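## Task

Find the yellow sponge whose shelf-edge label, directly beneath it, reads E42, and set it on the desk. The sponge must stay on the desk without the robot holding it. The robot must not tip over or finish leaning.

## Robot and tools

Robot: TidyBot++, a mobile base 0.54 m long, 0.50 m wide and 0.38 m high on four powered casters. It carries one seven-joint arm with a two-finger gripper. The shoulder sits 0.12 m ahead of the base centre, 0.68 m up. Cameras: base_camera is fixed on the base; wrist_camera points where the hand points.

Frames: base frame has its origin on the floor under the base centre, x forward, y left, z up. hand_pose is reported in it, as the point between the finger pads; the hand's z runs out along the fingers and its y is the closing direction. Odometry frame is the base frame at scene start. Heading runs -3.142 to 3.142, left positive. base_tilt is in degrees, positive when leaning forward or right. These readings carry about 1 degree of fixed bias plus noise. Odometry counts wheel turns, so slip looks like travel, and it drifts a few cm and degrees over many moves.

execute_actions: "actions" is a list holding one action or none. An empty list only reports state and images. An action may contain "base", "joints", optional "speeds"; its motions begin together. "base" takes exactly one relative offset from the current position: translate_m (metres, forward positive, -2 to 2), strafe_m (metres, left positive, -2 to 2) or rotate_rad (radians, counter-clockwise from above positive, -6.3 to 6.3). "joints" is a single object of absolute targets by name: joint_1_rad through joint_7_rad in radians and gripper_pos from 0 (open, about 85 mm gap) to 1 (closed); gap is roughly 85 x (1 - gripper_pos) mm. Ranges: joint_2_rad ±2.249, joint_4_rad ±2.579, joint_6_rad ±2.099; joints 1, 3, 5, 7 are unlimited but go the short way, so turn them in steps under half a turn. joint_1_rad positive is clockwise from above, opposite to rotate_rad. "speeds" caps top speed for that action only: translate_m and strafe_m 0.05 to 0.5 m/s, rotate_rad 0.1 to 1.57 rad/s (defaults are the maxima). A base move needing over 8.667 s at its top speed is refused; unknown keys or out-of-range values refuse the whole call and nothing moves. "cameras" lists base_camera, wrist_camera or all; omitted or null means all, [] means none. Joints or base left out of an action may keep pushing toward older targets.

Arm geometry: upper arm 0.42 m, forearm 0.31 m, hand 0.31 m to the hand point. With joint_1_rad 0, joint_3_rad 3.14, joint_5_rad 0 the arm moves in the base x-z plane; segment angles from vertical (forward positive) are joint_2, joint_2 - joint_4, joint_2 - joint_4 - joint_6. Forward reach is the sum of length x sin(angle), height above shoulder the sum of length x cos(angle). joint_7_rad at 1.57 with hand down opens fingers to left and right. The arm starts folded, hand down. A downward hand reaches at most about 0.94 m above the floor, only near the base. Closed fingertips extend about 20 mm beyond the hand point.

Result lines: base_status and joint_status say how motions ended. "done" for the base only means the wheels turned the commanded amount; a blocked base may report done yet stop short, still pushing. "off_target" means resting off target and possibly still pushing. "contact_stop"/"time_out" mean the motion gave up and holds. "joint command not followed" with a "cause:" line means a self-collision check withheld the arm targets (gripper still moves); such targets may be retried each action until you send passable ones. No check prevents hitting the base; "ARM HIT" flags hard contact. For gripper_pos 1, "done" means empty hand, "off_target" means something is held at the shown reading. motor_effort gives percent of max per motor with the peak in brackets; readings are biased and noisy. on_its_own reports motion you did not command. Motor temperatures list one value per arm joint.

Accuracy: friction leaves joints slightly short even when "all done"; resending the same target does nothing. Correct by sending last command + (desired - measured) for all seven joints. The hand is usually 1 to 2 cm off, more when stretched; trust camera images. Held loads make the arm sag; never command a loaded joint to its read angle.

Hazards: snagging the arm above about 0.8 m while driving can topple the robot; sideways force on a raised hand can lift wheels; back away or retract the arm to right a lean. Torque sensor over limit (104.5 N m joints 1-4, 51.3 N m joints 5-7) halts the arm and gripper 10 s and skips the rest of the call; the base keeps going. Motors heat while holding loads: MOTOR HOT from 60 °C, OVER-TEMPERATURE FAULT at 75 °C, when the arm sinks and joints say "limit_stop_at_motor_heat" (resend the target). Loose objects may get nudged by outside forces. Avoid drops, slips, slams and hard pushes.

Other tools: wait(seconds 0 to 10) commands nothing and returns state and images. zoom_image(camera, region [x0,y0,x1,y1] pixels, at most 504x504) enlarges part of a camera's latest image; base_camera is 644x364, wrist_camera 644x476 fisheye. read_manual returns licence text only. finished_scene(scene 1 or 2) ends that scene irreversibly after the last command has been held and reports success; the next task appears in its result. Calibration data for both cameras (K, distortion, T_world_to_cam in base frame) is given, with small per-scene errors. If the robot stops mid-reply, later calls in that reply are skipped. Time passes while thinking, with the robot holding its last command.

Each tool is called after "Request:" as name([rows], argument=value, ...), one row to a line, values as JSON.

## Session

Request:
execute_actions(actions=[])

Scene clock: 0.00 s.
Motor temperatures (°C, as the motors report them): [34 32 31 31 38 39 37]
base_odometry: x=+0.000 y=+0.000 heading=+0.000 (m, m, rad; odometry frame)
base_tilt: forward=-0.2 right=+0.8 (deg)
base_status: not commanded
joint_positions: joint_1_rad=-0.016 joint_2_rad=-0.375 joint_3_rad=+3.116 joint_4_rad=-2.508 joint_5_rad=-0.050 joint_6_rad=-0.906 joint_7_rad=+1.590 gripper_pos=+0.000
joint_status: not commanded
motor_effort: joint_1_rad=+1 joint_2_rad=-1 joint_3_rad=+1 joint_4_rad=+15 joint_5_rad=-1 joint_6_rad=+1 joint_7_rad=+1 (%)
hand_pose: x=+0.2624 y=+0.0185 z=+0.5963 quat_wxyz=(-0.016, +0.998, +0.015, +0.052) (m; base frame)
pictures: base_camera, wrist_camera
Images, in order (width x height): base_camera 644x364, wrist_camera 644x476.

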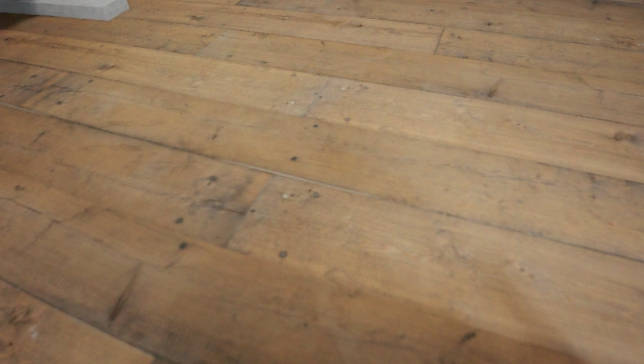

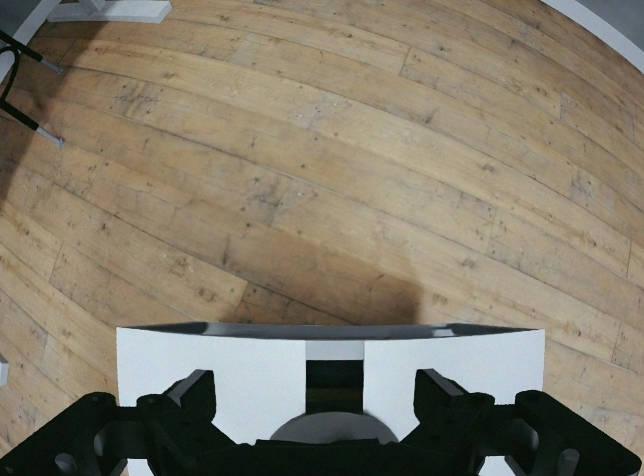

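Request:
execute_actions([
  {"joints":{"joint_2_rad":-0.7,"joint_6_rad":-0.1}},
], cameras=["wrist_camera"])

Request:
execute_actions([
  {"base":{"rotate_rad":-1.7}},
])

Scene clock: 1.63 s.
Motor temperatures (°C, as the motors report them): [34 32 31 31 38 39 37]
base_odometry: x=+0.000 y=+0.000 heading=+0.000 (m, m, rad; odometry frame)
base_tilt: forward=-0.2 right=+0.8 (deg)
base_status: not commanded
joint_positions: joint_1_rad=-0.016 joint_2_rad=-0.686 joint_3_rad=+3.116 joint_4_rad=-2.508 joint_5_rad=-0.050 joint_6_rad=-0.123 joint_7_rad=+1.590 gripper_pos=+0.000
joint_status: all done
motor_effort: joint_1_rad=+1(1) joint_2_rad=+2(3) joint_3_rad=+1(1) joint_4_rad=+21(21) joint_5_rad=-1(1) joint_6_rad=+7(8) joint_7_rad=+1(0) (%)
hand_pose: x=+0.4461 y=+0.0171 z=+0.8154 quat_wxyz=(-0.015, +0.826, +0.008, +0.563) (m; base frame)
pictures: wrist_camera
camera_calibration (this result's frames):
wrist_camera: T_world_to_cam=[[0.0016152, -0.999969, -0.00768458, 0.0193558], [-0.320227, 0.00676271, -0.947317, 0.980141], [0.947339, 0.00399091, -0.320206, -0.029805], [0, 0, 0, 1]] pos_world=[0.342072, 0.0128457, 0.919109]
Images, in order (width x height): wrist_camera 644x476.

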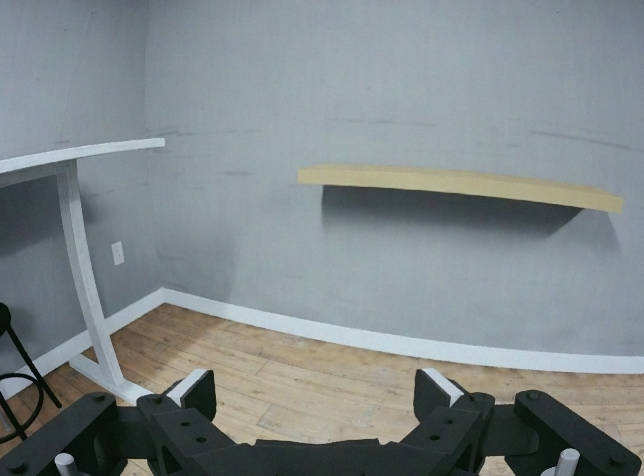

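Scene clock: 4.07 s.
Motor temperatures (°C, as the motors report them): [34 32 31 31 38 39 37]
base_odometry: x=+0.000 y=+0.000 heading=-1.699 (m, m, rad; odometry frame)
base_tilt: forward=-0.2 right=+0.8 (deg)
base_status: done
joint_positions: joint_1_rad=-0.016 joint_2_rad=-0.686 joint_3_rad=+3.116 joint_4_rad=-2.508 joint_5_rad=-0.050 joint_6_rad=-0.123 joint_7_rad=+1.590 gripper_pos=+0.000
joint_status: not commanded
motor_effort: joint_1_rad=+1(2) joint_2_rad=+2(3) joint_3_rad=+1(2) joint_4_rad=+21(21) joint_5_rad=-1(1) joint_6_rad=+8(8) joint_7_rad=+0(0) (%)
hand_pose: x=+0.4461 y=+0.0171 z=+0.8154 quat_wxyz=(-0.015, +0.826, +0.008, +0.563) (m; base frame)
pictures: base_camera, wrist_camera
camera_calibration (this result's frames):
wrist_camera: T_world_to_cam=[[0.00161498, -0.999969, -0.00768433, 0.0193556], [-0.320227, 0.00676254, -0.947317, 0.980141], [0.947339, 0.00399064, -0.320207, -0.0298046], [0, 0, 0, 1]] pos_world=[0.342072, 0.0128457, 0.919109]
Images, in order (width x height): base_camera 644x364, wrist_camera 644x476.

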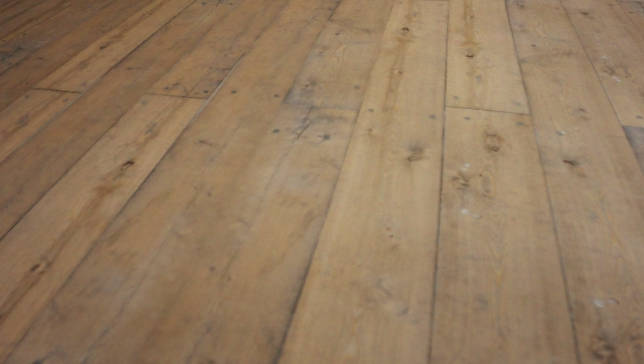

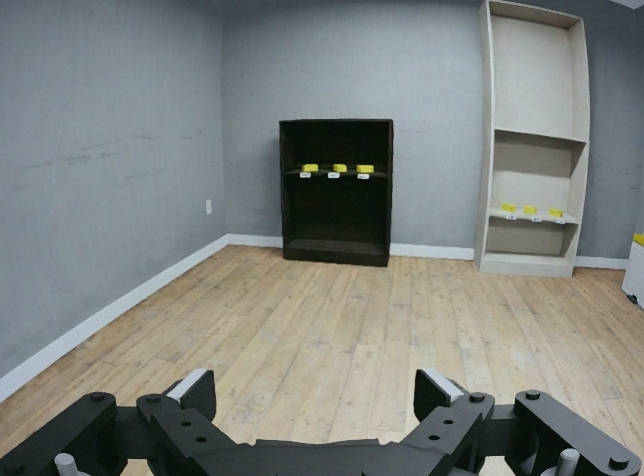

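Request:
zoom_image(camera="wrist_camera", region=[280,150,400,200])

Request:
zoom_image(camera="wrist_camera", region=[480,190,600,240])

Request:
execute_actions([
  {"base":{"rotate_rad":-0.3}},
], cameras=[])

Request:
execute_actions([
  {"base":{"translate_m":1.4}},
])

Region (280, 150, 400, 200) of wrist_camera's 644x476 image, scaled by 4.200; it fills the top 210 rows of this view, and the rest is white.

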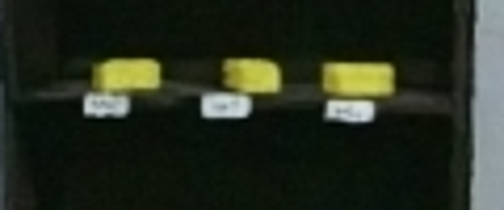

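Region (480, 190, 600, 240) of wrist_camera's 644x476 image, scaled by 4.200; it fills the top 210 rows of this view, and the rest is white.

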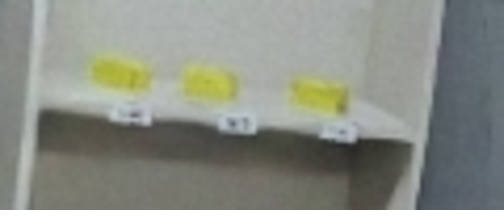

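Scene clock: 5.50 s.
Motor temperatures (°C, as the motors report them): [34 32 31 31 38 39 37]
base_odometry: x=+0.000 y=+0.000 heading=-1.998 (m, m, rad; odometry frame)
base_tilt: forward=-0.2 right=+0.8 (deg)
base_status: done
joint_positions: joint_1_rad=-0.016 joint_2_rad=-0.686 joint_3_rad=+3.116 joint_4_rad=-2.508 joint_5_rad=-0.050 joint_6_rad=-0.123 joint_7_rad=+1.590 gripper_pos=+0.000
joint_status: not commanded
motor_effort: joint_1_rad=+1(1) joint_2_rad=+3(3) joint_3_rad=+1(2) joint_4_rad=+21(20) joint_5_rad=-1(0) joint_6_rad=+9(8) joint_7_rad=+0(0) (%)
hand_pose: x=+0.4461 y=+0.0171 z=+0.8154 quat_wxyz=(-0.015, +0.826, +0.008, +0.563) (m; base frame)
pictures: none
No camera images: the call's "cameras" was empty. Leave "cameras" out to get every camera's image.

Scene clock: 9.63 s.
Motor temperatures (°C, as the motors report them): [34 32 31 31 38 39 37]
base_odometry: x=-0.582 y=-1.274 heading=-1.999 (m, m, rad; odometry frame)
base_tilt: forward=-0.2 right=+0.8 (deg)
base_status: done
joint_positions: joint_1_rad=-0.016 joint_2_rad=-0.688 joint_3_rad=+3.116 joint_4_rad=-2.508 joint_5_rad=-0.050 joint_6_rad=-0.123 joint_7_rad=+1.590 gripper_pos=+0.000
joint_status: not commanded
motor_effort: joint_1_rad=+1(1) joint_2_rad=+3(6) joint_3_rad=+1(2) joint_4_rad=+21(21) joint_5_rad=+0(0) joint_6_rad=+8(8) joint_7_rad=+0(1) (%)
hand_pose: x=+0.4458 y=+0.0171 z=+0.8161 quat_wxyz=(-0.015, +0.826, +0.008, +0.564) (m; base frame)
pictures: base_camera, wrist_camera
camera_calibration (this result's frames):
wrist_camera: T_world_to_cam=[[0.00163209, -0.999969, -0.00771713, 0.019376], [-0.318096, 0.00679715, -0.948034, 0.980377], [0.948057, 0.00400207, -0.318075, -0.0313433], [0, 0, 0, 1]] pos_world=[0.341538, 0.0128371, 0.91961]
Images, in order (width x height): base_camera 644x364, wrist_camera 644x476.

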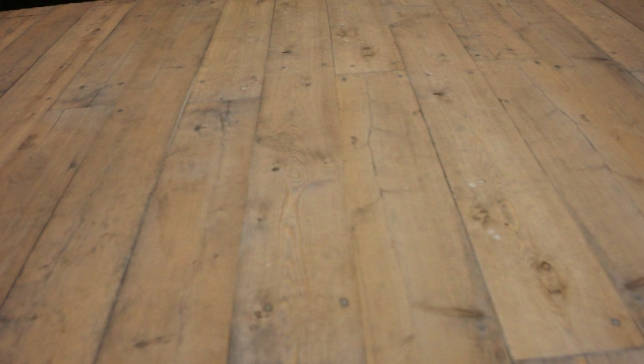

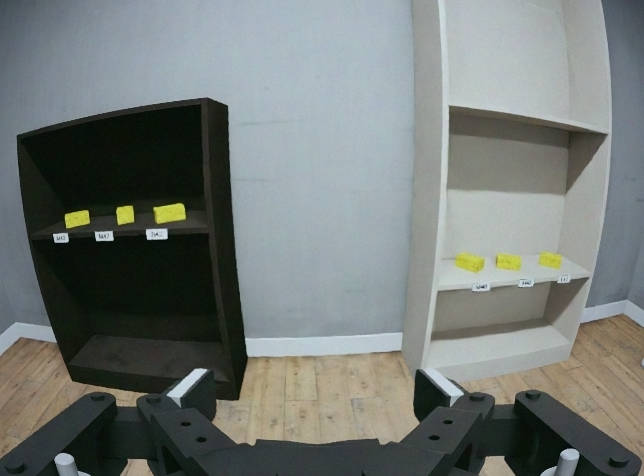

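Request:
zoom_image(camera="wrist_camera", region=[40,190,200,260])

Request:
zoom_image(camera="wrist_camera", region=[440,240,600,310])

Region (40, 190, 200, 260) of wrist_camera's 644x476 image, scaled by 3.150; it fills the top 220 rows of this view, and the rest is white.

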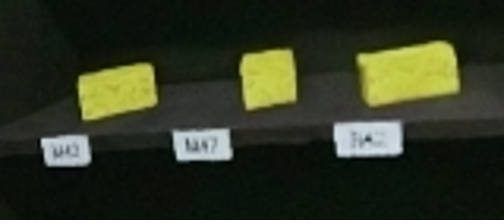

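Region (440, 240, 600, 310) of wrist_camera's 644x476 image, scaled by 3.150; it fills the top 220 rows of this view, and the rest is white.

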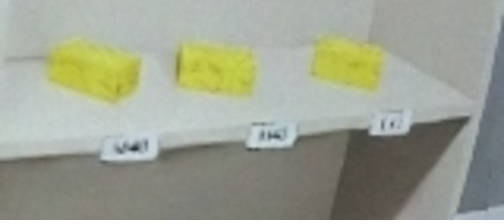

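Request:
execute_actions([
  {"base":{"strafe_m":-0.85},"joints":{"joint_1_rad":0,"joint_2_rad":1.0,"joint_3_rad":3.16,"joint_4_rad":-1.6,"joint_5_rad":0.02,"joint_6_rad":0.57,"joint_7_rad":1.57}},
])

Scene clock: 13.20 s.
Motor temperatures (°C, as the motors report them): [34 32 31 32 38 39 37]
base_odometry: x=-1.355 y=-0.921 heading=-1.999 (m, m, rad; odometry frame)
base_tilt: forward=-0.2 right=+0.8 (deg)
base_status: done
joint_positions: joint_1_rad=+0.000 joint_2_rad=+0.990 joint_3_rad=+3.146 joint_4_rad=-1.625 joint_5_rad=-0.007 joint_6_rad=+0.536 joint_7_rad=+1.590 gripper_pos=+0.000
joint_status: all done
motor_effort: joint_1_rad=+1(2) joint_2_rad=-44(46) joint_3_rad=-1(1) joint_4_rad=+13(21) joint_5_rad=-1(0) joint_6_rad=+7(9) joint_7_rad=+1(0) (%)
hand_pose: x=+0.9008 y=-0.0026 z=+0.4896 quat_wxyz=(+0.007, +0.862, +0.005, +0.507) (m; base frame)
pictures: base_camera, wrist_camera
camera_calibration (this result's frames):
wrist_camera: T_world_to_cam=[[-0.0265349, -0.999253, 0.0281122, 0.00427031], [-0.44332, -0.0134426, -0.896263, 0.903058], [0.895971, -0.0362449, -0.442632, -0.458706], [0, 0, 0, 1]] pos_world=[0.811444, -0.000219244, 0.606219]
Images, in order (width x height): base_camera 644x364, wrist_camera 644x476.

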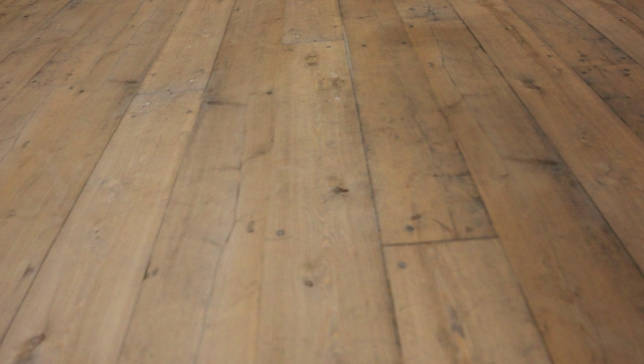

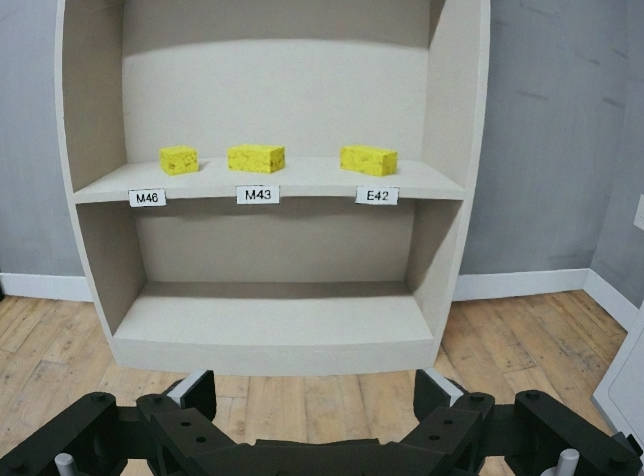

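Request:
execute_actions([
  {"base":{"strafe_m":-0.1},"joints":{"joint_2_rad":0.9,"joint_4_rad":-0.93,"joint_6_rad":-0.2}},
], cameras=["wrist_camera"])

Request:
execute_actions([
  {"base":{"translate_m":0.45},"joints":{"joint_6_rad":-1.05}},
])

Scene clock: 15.53 s.
Motor temperatures (°C, as the motors report them): [34 32 31 32 38 39 37]
base_odometry: x=-1.447 y=-0.880 heading=-1.998 (m, m, rad; odometry frame)
base_tilt: forward=-0.2 right=+0.8 (deg)
base_status: done
joint_positions: joint_1_rad=+0.004 joint_2_rad=+0.909 joint_3_rad=+3.152 joint_4_rad=-0.949 joint_5_rad=-0.005 joint_6_rad=-0.167 joint_7_rad=+1.590 gripper_pos=+0.000
joint_status: all done
motor_effort: joint_1_rad=+0(3) joint_2_rad=-50(50) joint_3_rad=+0(2) joint_4_rad=+21(21) joint_5_rad=+0(1) joint_6_rad=+8(8) joint_7_rad=+0(0) (%)
hand_pose: x=+1.0322 y=-0.0080 z=+0.7147 quat_wxyz=(+0.010, +0.848, +0.004, +0.530) (m; base frame)
pictures: wrist_camera
camera_calibration (this result's frames):
wrist_camera: T_world_to_cam=[[-0.0316562, -0.999048, 0.0300266, -0.0000403059], [-0.394788, -0.0151008, -0.918648, 1.12892], [0.918227, -0.040935, -0.393934, -0.534758], [0, 0, 0, 1]] pos_world=[0.93671, -0.00488311, 0.826418]
Images, in order (width x height): wrist_camera 644x476.

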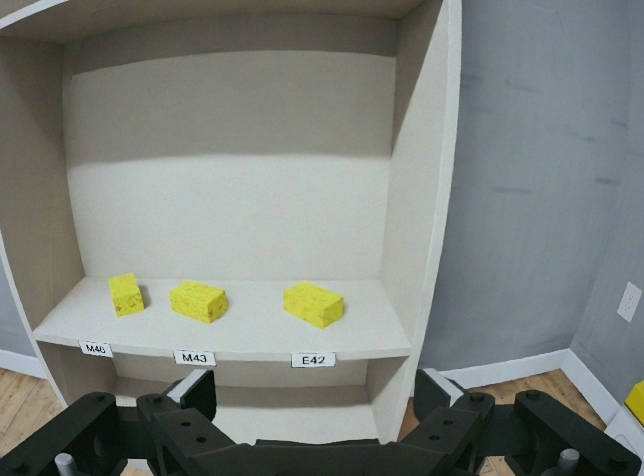

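Scene clock: 17.80 s.
Motor temperatures (°C, as the motors report them): [34 32 31 32 38 39 37]
base_odometry: x=-1.634 y=-1.289 heading=-1.999 (m, m, rad; odometry frame)
base_tilt: forward=-0.2 right=+0.8 (deg)
base_status: done
joint_positions: joint_1_rad=+0.004 joint_2_rad=+0.903 joint_3_rad=+3.152 joint_4_rad=-0.942 joint_5_rad=-0.005 joint_6_rad=-1.045 joint_7_rad=+1.590 gripper_pos=+0.000
joint_status: all done
motor_effort: joint_1_rad=+1(0) joint_2_rad=-47(51) joint_3_rad=+0(0) joint_4_rad=+18(21) joint_5_rad=+0(0) joint_6_rad=+2(8) joint_7_rad=+0(0) (%)
hand_pose: x=+0.8296 y=-0.0061 z=+0.5558 quat_wxyz=(+0.004, +0.992, +0.004, +0.126) (m; base frame)
pictures: base_camera, wrist_camera
camera_calibration (this result's frames):
wrist_camera: T_world_to_cam=[[-0.00467474, -0.999357, 0.0355394, -0.0252381], [-0.955211, -0.0060533, -0.295862, 1.02178], [0.295887, -0.0353308, -0.954569, 0.416703], [0, 0, 0, 1]] pos_world=[0.852604, -0.00431425, 0.700976]
Images, in order (width x height): base_camera 644x364, wrist_camera 644x476.

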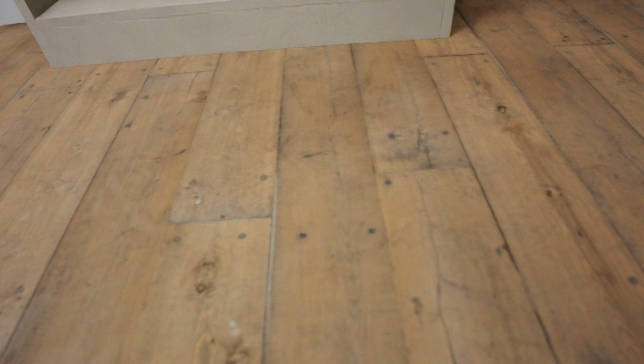

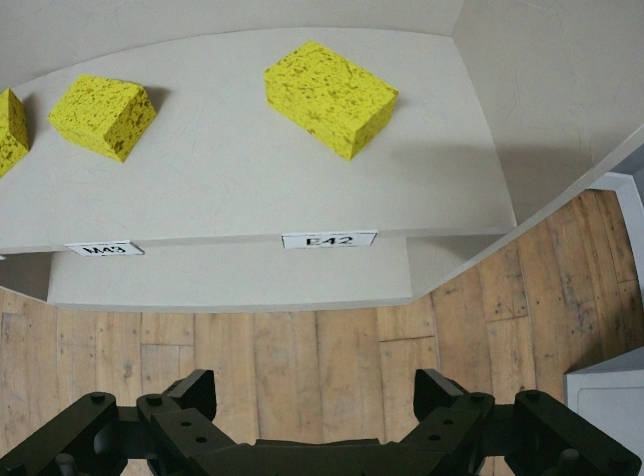

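Request:
execute_actions([
  {"base":{"translate_m":0.27},"joints":{"joint_1_rad":0.02,"joint_6_rad":-1.2,"joint_7_rad":2.45}},
], cameras=["wrist_camera"])

Scene clock: 19.83 s.
Motor temperatures (°C, as the motors report them): [34 32 31 32 38 39 37]
base_odometry: x=-1.746 y=-1.535 heading=-1.999 (m, m, rad; odometry frame)
base_tilt: forward=-0.2 right=+0.8 (deg)
base_status: done
joint_positions: joint_1_rad=+0.006 joint_2_rad=+0.903 joint_3_rad=+3.152 joint_4_rad=-0.942 joint_5_rad=-0.005 joint_6_rad=-1.168 joint_7_rad=+2.438 gripper_pos=+0.000
joint_status: all done
motor_effort: joint_1_rad=+1(2) joint_2_rad=-47(49) joint_3_rad=+0(1) joint_4_rad=+17(18) joint_5_rad=+0(0) joint_6_rad=+1(3) joint_7_rad=+0(1) (%)
hand_pose: x=+0.7921 y=-0.0067 z=+0.5486 quat_wxyz=(+0.029, +0.908, +0.413, +0.058) (m; base frame)
pictures: wrist_camera
camera_calibration (this result's frames):
wrist_camera: T_world_to_cam=[[0.740725, -0.659293, 0.129072, -0.665183], [-0.646693, -0.751791, -0.12884, 0.642856], [0.181978, 0.0119651, -0.98323, 0.527148], [0, 0, 0, 1]] pos_world=[0.812518, 0.0384352, 0.686989]
Images, in order (width x height): wrist_camera 644x476.

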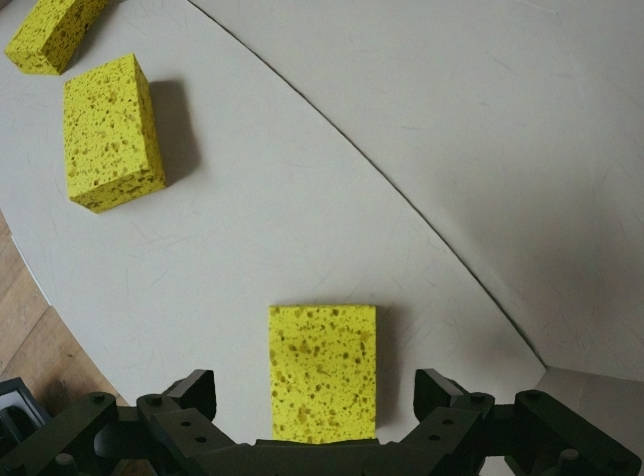

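Request:
execute_actions([
  {"joints":{"joint_1_rad":0.032,"joint_2_rad":1.0,"joint_6_rad":-1.06}},
], cameras=["wrist_camera"])

Scene clock: 21.03 s.
Motor temperatures (°C, as the motors report them): [34 32 31 32 38 39 37]
base_odometry: x=-1.746 y=-1.535 heading=-1.999 (m, m, rad; odometry frame)
base_tilt: forward=-0.2 right=+0.8 (deg)
base_status: not commanded
joint_positions: joint_1_rad=+0.019 joint_2_rad=+0.998 joint_3_rad=+3.152 joint_4_rad=-0.942 joint_5_rad=-0.005 joint_6_rad=-1.088 joint_7_rad=+2.438 gripper_pos=+0.000
joint_status: all done
motor_effort: joint_1_rad=+1(1) joint_2_rad=-48(51) joint_3_rad=+0(0) joint_4_rad=+16(18) joint_5_rad=+0(0) joint_6_rad=+0(2) joint_7_rad=+1(0) (%)
hand_pose: x=+0.8009 y=-0.0158 z=+0.4873 quat_wxyz=(+0.026, +0.911, +0.408, +0.050) (m; base frame)
pictures: wrist_camera
camera_calibration (this result's frames):
wrist_camera: T_world_to_cam=[[0.734204, -0.668604, 0.117955, -0.659335], [-0.658092, -0.74356, -0.118464, 0.638049], [0.166912, 0.00935172, -0.985927, 0.478714], [0, 0, 0, 1]] pos_world=[0.824078, 0.0291167, 0.625334]
Images, in order (width x height): wrist_camera 644x476.

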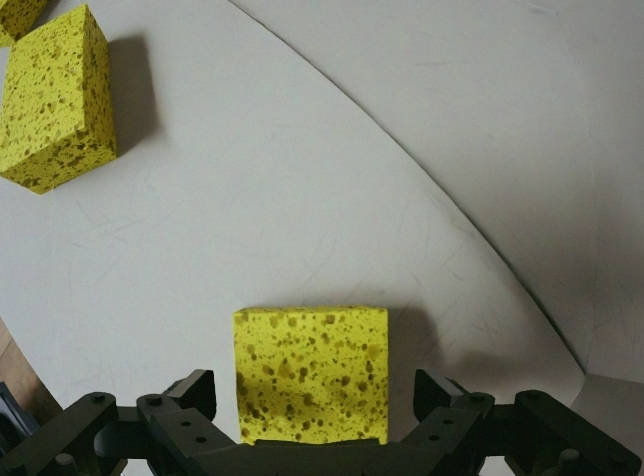

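Request:
execute_actions([
  {"joints":{"joint_2_rad":1.04}},
], cameras=["wrist_camera"])

Request:
execute_actions([
  {"joints":{"gripper_pos":1}},
], cameras=[])

Request:
execute_actions([
  {"joints":{"joint_2_rad":0.96}},
], cameras=["wrist_camera"])

Scene clock: 22.17 s.
Motor temperatures (°C, as the motors report them): [34 32 31 32 38 39 37]
base_odometry: x=-1.746 y=-1.535 heading=-1.999 (m, m, rad; odometry frame)
base_tilt: forward=-0.2 right=+0.8 (deg)
base_status: not commanded
joint_positions: joint_1_rad=+0.019 joint_2_rad=+1.027 joint_3_rad=+3.152 joint_4_rad=-0.942 joint_5_rad=-0.005 joint_6_rad=-1.088 joint_7_rad=+2.438 gripper_pos=+0.000
joint_status: all done
motor_effort: joint_1_rad=+1(1) joint_2_rad=-47(49) joint_3_rad=+0(0) joint_4_rad=+16(17) joint_5_rad=+0(0) joint_6_rad=+1(1) joint_7_rad=+0(0) (%)
hand_pose: x=+0.7949 y=-0.0156 z=+0.4673 quat_wxyz=(+0.020, +0.912, +0.408, +0.037) (m; base frame)
pictures: wrist_camera
camera_calibration (this result's frames):
wrist_camera: T_world_to_cam=[[0.737347, -0.668663, 0.0959655, -0.644716], [-0.661294, -0.743499, -0.0994937, 0.625496], [0.137878, 0.00989996, -0.9904, 0.485218], [0, 0, 0, 1]] pos_world=[0.822115, 0.029154, 0.604663]
Images, in order (width x height): wrist_camera 644x476.

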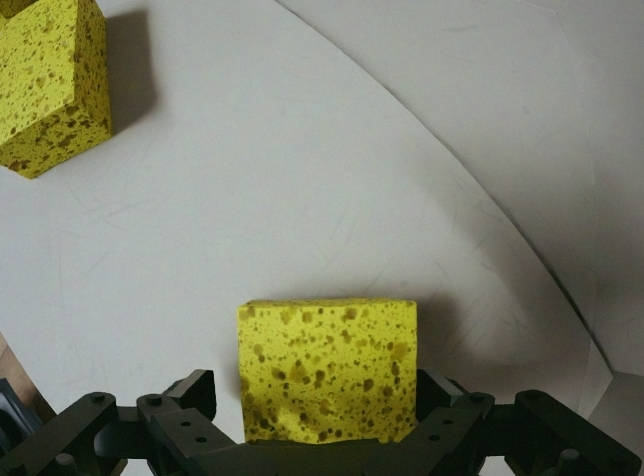

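Scene clock: 23.27 s.
Motor temperatures (°C, as the motors report them): [34 32 31 32 38 39 37]
base_odometry: x=-1.746 y=-1.535 heading=-1.999 (m, m, rad; odometry frame)
base_tilt: forward=-0.2 right=+0.8 (deg)
base_status: not commanded
joint_positions: joint_1_rad=+0.019 joint_2_rad=+1.025 joint_3_rad=+3.152 joint_4_rad=-0.939 joint_5_rad=-0.005 joint_6_rad=-1.088 joint_7_rad=+2.438 gripper_pos=+0.374
joint_status: gripper_pos off_target (ended at +0.374, target +1.000)
motor_effort: joint_1_rad=+1(0) joint_2_rad=-45(48) joint_3_rad=+0(0) joint_4_rad=+14(15) joint_5_rad=+0(0) joint_6_rad=-1(3) joint_7_rad=+0(0) (%)
hand_pose: x=+0.7966 y=-0.0157 z=+0.4694 quat_wxyz=(+0.021, +0.912, +0.408, +0.039) (m; base frame)
pictures: none
No camera images: the call's "cameras" was empty. Leave "cameras" out to get every camera's image.

Scene clock: 24.27 s.
Motor temperatures (°C, as the motors report them): [34 32 31 32 38 39 37]
base_odometry: x=-1.746 y=-1.535 heading=-1.999 (m, m, rad; odometry frame)
base_tilt: forward=-0.2 right=+0.8 (deg)
base_status: not commanded
joint_positions: joint_1_rad=+0.019 joint_2_rad=+0.972 joint_3_rad=+3.152 joint_4_rad=-0.939 joint_5_rad=-0.005 joint_6_rad=-1.088 joint_7_rad=+2.438 gripper_pos=+0.374
joint_status: all done
motor_effort: joint_1_rad=+1(1) joint_2_rad=-47(52) joint_3_rad=+0(0) joint_4_rad=+16(17) joint_5_rad=+0(0) joint_6_rad=+0(1) joint_7_rad=+0(1) (%)
hand_pose: x=+0.8069 y=-0.0159 z=+0.5058 quat_wxyz=(+0.033, +0.911, +0.407, +0.063) (m; base frame)
pictures: wrist_camera
camera_calibration (this result's frames):
wrist_camera: T_world_to_cam=[[0.730532, -0.668513, 0.139331, -0.673866], [-0.654411, -0.743649, -0.136867, 0.65046], [0.19511, 0.00880633, -0.980742, 0.470553], [0, 0, 0, 1]] pos_world=[0.826139, 0.0290822, 0.644408]
Images, in order (width x height): wrist_camera 644x476.

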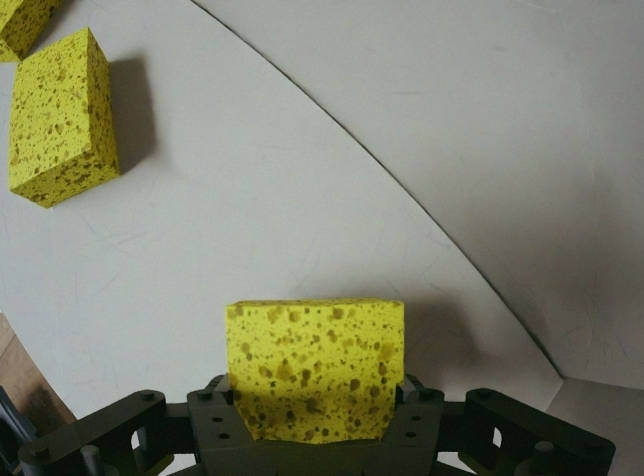

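Request:
execute_actions([
  {"base":{"translate_m":-0.6}},
], cameras=[])

Request:
execute_actions([
  {"base":{"rotate_rad":2.7},"joints":{"joint_2_rad":0.2,"joint_4_rad":-0.5,"joint_6_rad":-1.5,"joint_7_rad":1.57}},
])

Scene clock: 27.07 s.
Motor temperatures (°C, as the motors report them): [34 32 31 32 38 39 37]
base_odometry: x=-1.497 y=-0.989 heading=-1.999 (m, m, rad; odometry frame)
base_tilt: forward=-0.2 right=+0.8 (deg)
base_status: done
joint_positions: joint_1_rad=+0.023 joint_2_rad=+0.971 joint_3_rad=+3.152 joint_4_rad=-0.939 joint_5_rad=-0.004 joint_6_rad=-1.086 joint_7_rad=+2.438 gripper_pos=+0.374
joint_status: not commanded
motor_effort: joint_1_rad=+1(5) joint_2_rad=-46(51) joint_3_rad=+0(1) joint_4_rad=+17(18) joint_5_rad=-1(0) joint_6_rad=+1(2) joint_7_rad=+0(1) (%)
hand_pose: x=+0.8076 y=-0.0187 z=+0.5065 quat_wxyz=(+0.034, +0.911, +0.406, +0.064) (m; base frame)
pictures: none
No camera images: the call's "cameras" was empty. Leave "cameras" out to get every camera's image.

Scene clock: 30.27 s.
Motor temperatures (°C, as the motors report them): [34 33 31 32 38 39 37]
base_odometry: x=-1.497 y=-0.989 heading=+0.701 (m, m, rad; odometry frame)
base_tilt: forward=-0.2 right=+0.8 (deg)
base_status: done
joint_positions: joint_1_rad=+0.023 joint_2_rad=+0.221 joint_3_rad=+3.158 joint_4_rad=-0.523 joint_5_rad=+0.002 joint_6_rad=-1.467 joint_7_rad=+1.598 gripper_pos=+0.374
joint_status: all done
motor_effort: joint_1_rad=+0(6) joint_2_rad=-23(52) joint_3_rad=+0(3) joint_4_rad=+16(18) joint_5_rad=-1(1) joint_6_rad=+7(7) joint_7_rad=+0(0) (%)
hand_pose: x=+0.6737 y=-0.0189 z=+1.1377 quat_wxyz=(+0.017, +0.894, -0.004, +0.449) (m; base frame)
pictures: base_camera, wrist_camera
camera_calibration (this result's frames):
wrist_camera: T_world_to_cam=[[-0.0488667, -0.997939, 0.0416009, -0.0365946], [-0.55796, -0.00727121, -0.829836, 1.38487], [0.828428, -0.0637629, -0.556455, 0.205544], [0, 0, 0, 1]] pos_world=[0.600635, -0.0133434, 1.26511]
Images, in order (width x height): base_camera 644x364, wrist_camera 644x476.

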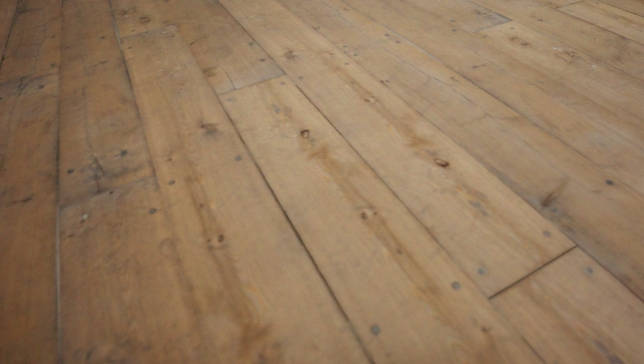

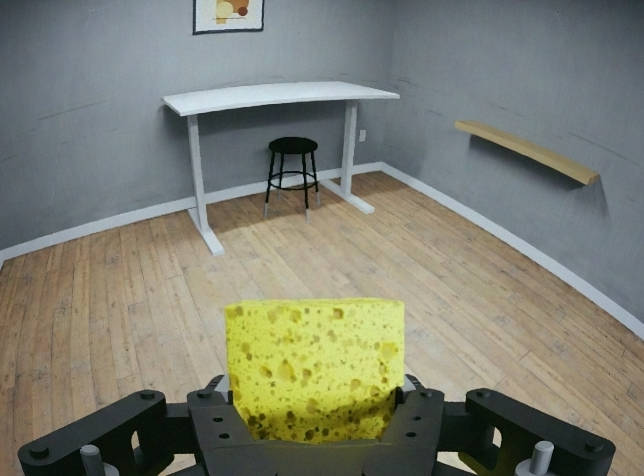

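Request:
execute_actions([
  {"base":{"translate_m":2},"joints":{"joint_6_rad":-1.85}},
])

Request:
execute_actions([
  {"base":{"rotate_rad":0.4}},
])

Scene clock: 35.80 s.
Motor temperatures (°C, as the motors report them): [34 33 31 32 38 39 37]
base_odometry: x=+0.032 y=+0.301 heading=+0.701 (m, m, rad; odometry frame)
base_tilt: forward=-0.2 right=+0.8 (deg)
base_status: done
joint_positions: joint_1_rad=+0.023 joint_2_rad=+0.206 joint_3_rad=+3.158 joint_4_rad=-0.519 joint_5_rad=+0.002 joint_6_rad=-1.846 joint_7_rad=+1.598 gripper_pos=+0.374
joint_status: all done
motor_effort: joint_1_rad=+0(0) joint_2_rad=-22(25) joint_3_rad=+0(0) joint_4_rad=+14(16) joint_5_rad=+0(0) joint_6_rad=+5(7) joint_7_rad=+0(0) (%)
hand_pose: x=+0.5818 y=-0.0158 z=+1.0669 quat_wxyz=(+0.012, +0.960, -0.005, +0.281) (m; base frame)
pictures: base_camera, wrist_camera
camera_calibration (this result's frames):
wrist_camera: T_world_to_cam=[[-0.0354733, -0.99848, 0.0421833, -0.0433968], [-0.81446, 0.00442344, -0.580203, 1.15791], [0.579134, -0.0549383, -0.813379, 0.661851], [0, 0, 0, 1]] pos_world=[0.558236, -0.0120918, 1.21199]
Images, in order (width x height): base_camera 644x364, wrist_camera 644x476.

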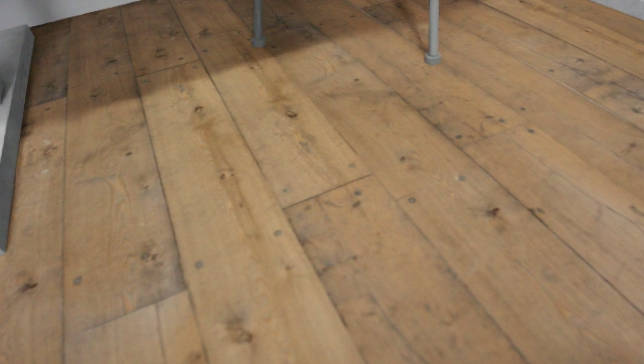

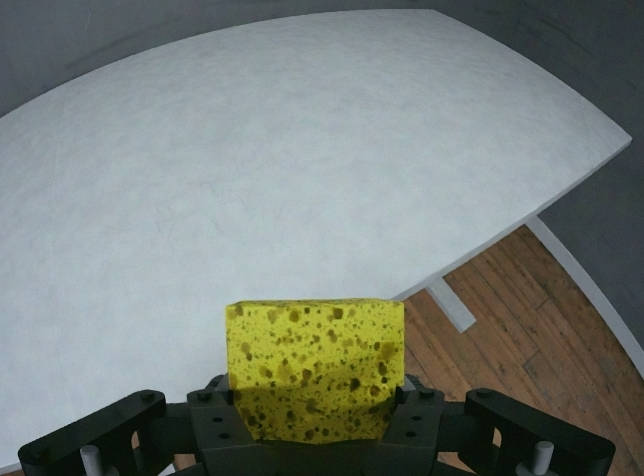

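Scene clock: 37.10 s.
Motor temperatures (°C, as the motors report them): [34 33 31 32 38 39 37]
base_odometry: x=+0.032 y=+0.301 heading=+1.100 (m, m, rad; odometry frame)
base_tilt: forward=-0.2 right=+0.8 (deg)
base_status: done
joint_positions: joint_1_rad=+0.024 joint_2_rad=+0.206 joint_3_rad=+3.158 joint_4_rad=-0.519 joint_5_rad=+0.002 joint_6_rad=-1.846 joint_7_rad=+1.598 gripper_pos=+0.374
joint_status: not commanded
motor_effort: joint_1_rad=+1(3) joint_2_rad=-21(22) joint_3_rad=+0(2) joint_4_rad=+13(14) joint_5_rad=+0(1) joint_6_rad=+5(5) joint_7_rad=+0(1) (%)
hand_pose: x=+0.5818 y=-0.0165 z=+1.0669 quat_wxyz=(+0.012, +0.960, -0.006, +0.281) (m; base frame)
pictures: base_camera, wrist_camera
camera_calibration (this result's frames):
wrist_camera: T_world_to_cam=[[-0.0371039, -0.998421, 0.0421863, -0.0432057], [-0.814452, 0.00575187, -0.580202, 1.15791], [0.579043, -0.0558865, -0.813379, 0.661861], [0, 0, 0, 1]] pos_world=[0.558215, -0.0128085, 1.21199]
Images, in order (width x height): base_camera 644x364, wrist_camera 644x476.

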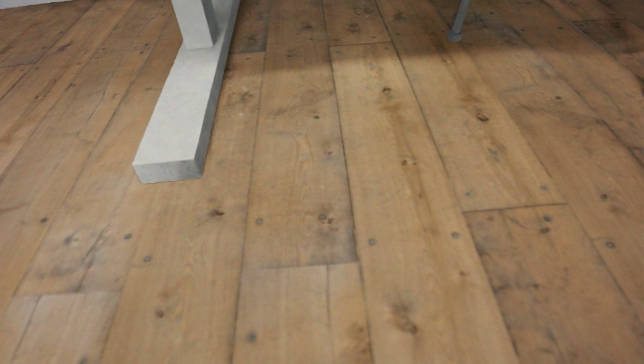

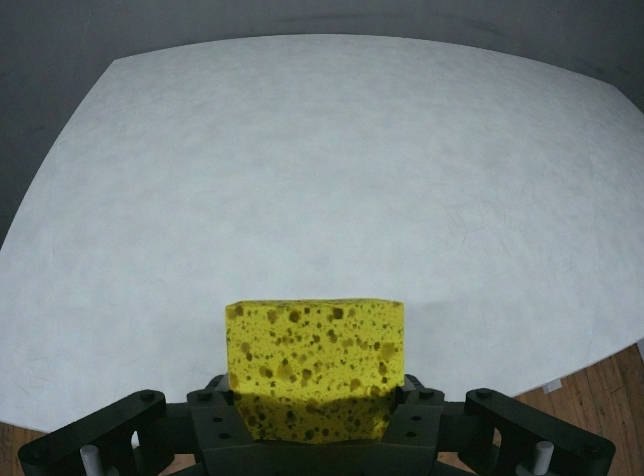

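Request:
execute_actions([
  {"base":{"translate_m":0.2},"joints":{"joint_6_rad":-2.07}},
], cameras=[])

Request:
execute_actions([
  {"joints":{"joint_2_rad":0.33}},
], cameras=["wrist_camera"])

Request:
execute_actions([
  {"joints":{"joint_2_rad":0.37}},
], cameras=["wrist_camera"])

Scene clock: 39.00 s.
Motor temperatures (°C, as the motors report them): [34 33 31 32 38 39 37]
base_odometry: x=+0.122 y=+0.480 heading=+1.101 (m, m, rad; odometry frame)
base_tilt: forward=-0.2 right=+0.8 (deg)
base_status: done
joint_positions: joint_1_rad=+0.024 joint_2_rad=+0.209 joint_3_rad=+3.158 joint_4_rad=-0.517 joint_5_rad=+0.002 joint_6_rad=-2.063 joint_7_rad=+1.598 gripper_pos=+0.374
joint_status: all done
motor_effort: joint_1_rad=+1(0) joint_2_rad=-21(25) joint_3_rad=+0(0) joint_4_rad=+12(15) joint_5_rad=+0(0) joint_6_rad=+3(5) joint_7_rad=+0(0) (%)
hand_pose: x=+0.5225 y=-0.0142 z=+1.0361 quat_wxyz=(+0.008, +0.985, -0.006, +0.175) (m; base frame)
pictures: none
No camera images: the call's "cameras" was empty. Leave "cameras" out to get every camera's image.

Scene clock: 40.10 s.
Motor temperatures (°C, as the motors report them): [34 33 31 32 38 39 37]
base_odometry: x=+0.122 y=+0.480 heading=+1.101 (m, m, rad; odometry frame)
base_tilt: forward=-0.2 right=+0.8 (deg)
base_status: not commanded
joint_positions: joint_1_rad=+0.024 joint_2_rad=+0.331 joint_3_rad=+3.158 joint_4_rad=-0.517 joint_5_rad=+0.002 joint_6_rad=-2.063 joint_7_rad=+1.598 gripper_pos=+0.374
joint_status: all done
motor_effort: joint_1_rad=+1(1) joint_2_rad=-27(29) joint_3_rad=+0(0) joint_4_rad=+14(14) joint_5_rad=+0(0) joint_6_rad=+2(3) joint_7_rad=+1(0) (%)
hand_pose: x=+0.5626 y=-0.0152 z=+0.9846 quat_wxyz=(+0.007, +0.993, -0.006, +0.115) (m; base frame)
pictures: wrist_camera
camera_calibration (this result's frames):
wrist_camera: T_world_to_cam=[[-0.0241477, -0.99888, 0.0406827, -0.0448879], [-0.961241, 0.0120192, -0.275448, 0.877179], [0.274651, -0.0457573, -0.960455, 0.922214], [0, 0, 0, 1]] pos_world=[0.58881, -0.0131827, 1.12919]
Images, in order (width x height): wrist_camera 644x476.

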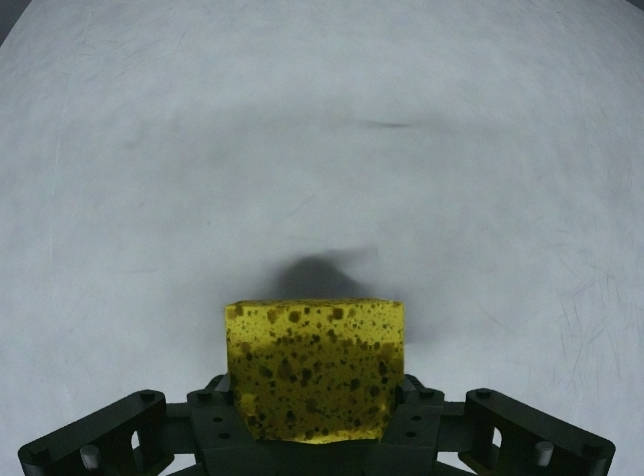

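Scene clock: 40.93 s.
Motor temperatures (°C, as the motors report them): [34 33 31 32 38 39 37]
base_odometry: x=+0.122 y=+0.480 heading=+1.101 (m, m, rad; odometry frame)
base_tilt: forward=-0.2 right=+0.8 (deg)
base_status: not commanded
joint_positions: joint_1_rad=+0.024 joint_2_rad=+0.347 joint_3_rad=+3.158 joint_4_rad=-0.512 joint_5_rad=+0.002 joint_6_rad=-2.063 joint_7_rad=+1.598 gripper_pos=+0.374
joint_status: all done
motor_effort: joint_1_rad=+1(0) joint_2_rad=-23(25) joint_3_rad=+0(0) joint_4_rad=+12(14) joint_5_rad=-1(1) joint_6_rad=+2(3) joint_7_rad=+0(0) (%)
hand_pose: x=+0.5679 y=-0.0153 z=+0.9787 quat_wxyz=(+0.007, +0.994, -0.006, +0.109) (m; base frame)
pictures: wrist_camera
camera_calibration (this result's frames):
wrist_camera: T_world_to_cam=[[-0.0236492, -0.99889, 0.0407479, -0.044997], [-0.964386, 0.0120537, -0.264225, 0.871462], [0.263441, -0.0455454, -0.9636, 0.924593], [0, 0, 0, 1]] pos_world=[0.595785, -0.0133404, 1.12303]
Images, in order (width x height): wrist_camera 644x476.

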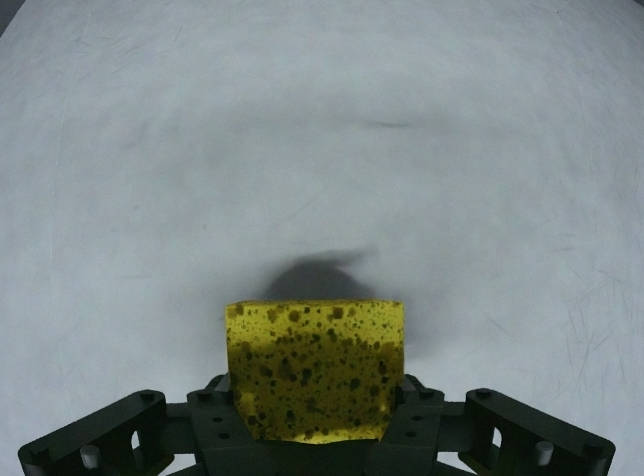

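Contact.

Request:
execute_actions([
  {"joints":{"gripper_pos":0}},
], cameras=[])

Request:
execute_actions([
  {"joints":{"joint_2_rad":0.0}},
], cameras=["wrist_camera"])

Scene clock: 42.17 s.
Motor temperatures (°C, as the motors report them): [34 33 31 32 38 39 37]
base_odometry: x=+0.122 y=+0.480 heading=+1.101 (m, m, rad; odometry frame)
base_tilt: forward=-0.2 right=+0.8 (deg)
base_status: not commanded
joint_positions: joint_1_rad=+0.024 joint_2_rad=+0.353 joint_3_rad=+3.158 joint_4_rad=-0.512 joint_5_rad=+0.002 joint_6_rad=-2.063 joint_7_rad=+1.598 gripper_pos=+0.000
joint_status: all done
motor_effort: joint_1_rad=+0(1) joint_2_rad=-27(27) joint_3_rad=+0(0) joint_4_rad=+14(14) joint_5_rad=+0(1) joint_6_rad=+2(2) joint_7_rad=+0(0) (%)
hand_pose: x=+0.5696 y=-0.0153 z=+0.9761 quat_wxyz=(+0.007, +0.994, -0.006, +0.106) (m; base frame)
pictures: none
No camera images: the call's "cameras" was empty. Leave "cameras" out to get every camera's image.

Scene clock: 43.87 s.
Motor temperatures (°C, as the motors report them): [34 33 31 32 38 39 37]
base_odometry: x=+0.122 y=+0.480 heading=+1.101 (m, m, rad; odometry frame)
base_tilt: forward=-0.2 right=+0.8 (deg)
base_status: not commanded
joint_positions: joint_1_rad=+0.024 joint_2_rad=-0.007 joint_3_rad=+3.158 joint_4_rad=-0.512 joint_5_rad=+0.002 joint_6_rad=-2.063 joint_7_rad=+1.598 gripper_pos=+0.000
joint_status: all done
motor_effort: joint_1_rad=+1(1) joint_2_rad=-11(30) joint_3_rad=+0(0) joint_4_rad=+12(15) joint_5_rad=+0(0) joint_6_rad=+4(5) joint_7_rad=+0(0) (%)
hand_pose: x=+0.4371 y=-0.0121 z=+1.1163 quat_wxyz=(+0.010, +0.959, -0.007, +0.283) (m; base frame)
pictures: wrist_camera
camera_calibration (this result's frames):
wrist_camera: T_world_to_cam=[[-0.0378335, -0.998546, 0.0384111, -0.0417165], [-0.8126, 0.00837115, -0.582762, 1.07079], [0.581593, -0.0532608, -0.811734, 0.783044], [0, 0, 0, 1]] pos_world=[0.41313, -0.00891403, 1.26124]
Images, in order (width x height): wrist_camera 644x476.

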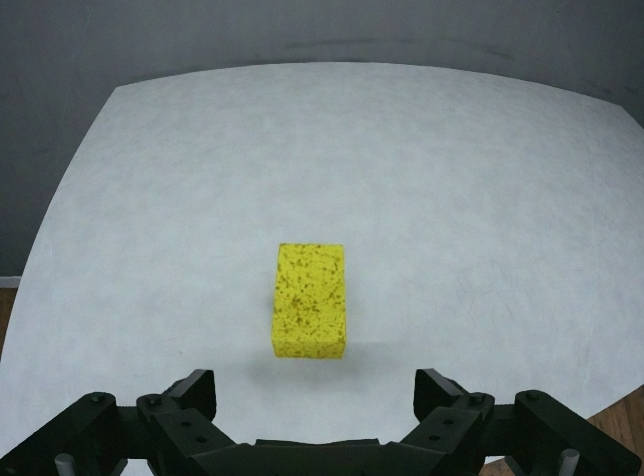

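Request:
finished_scene(scene=1)

The scene is finished: the task was done.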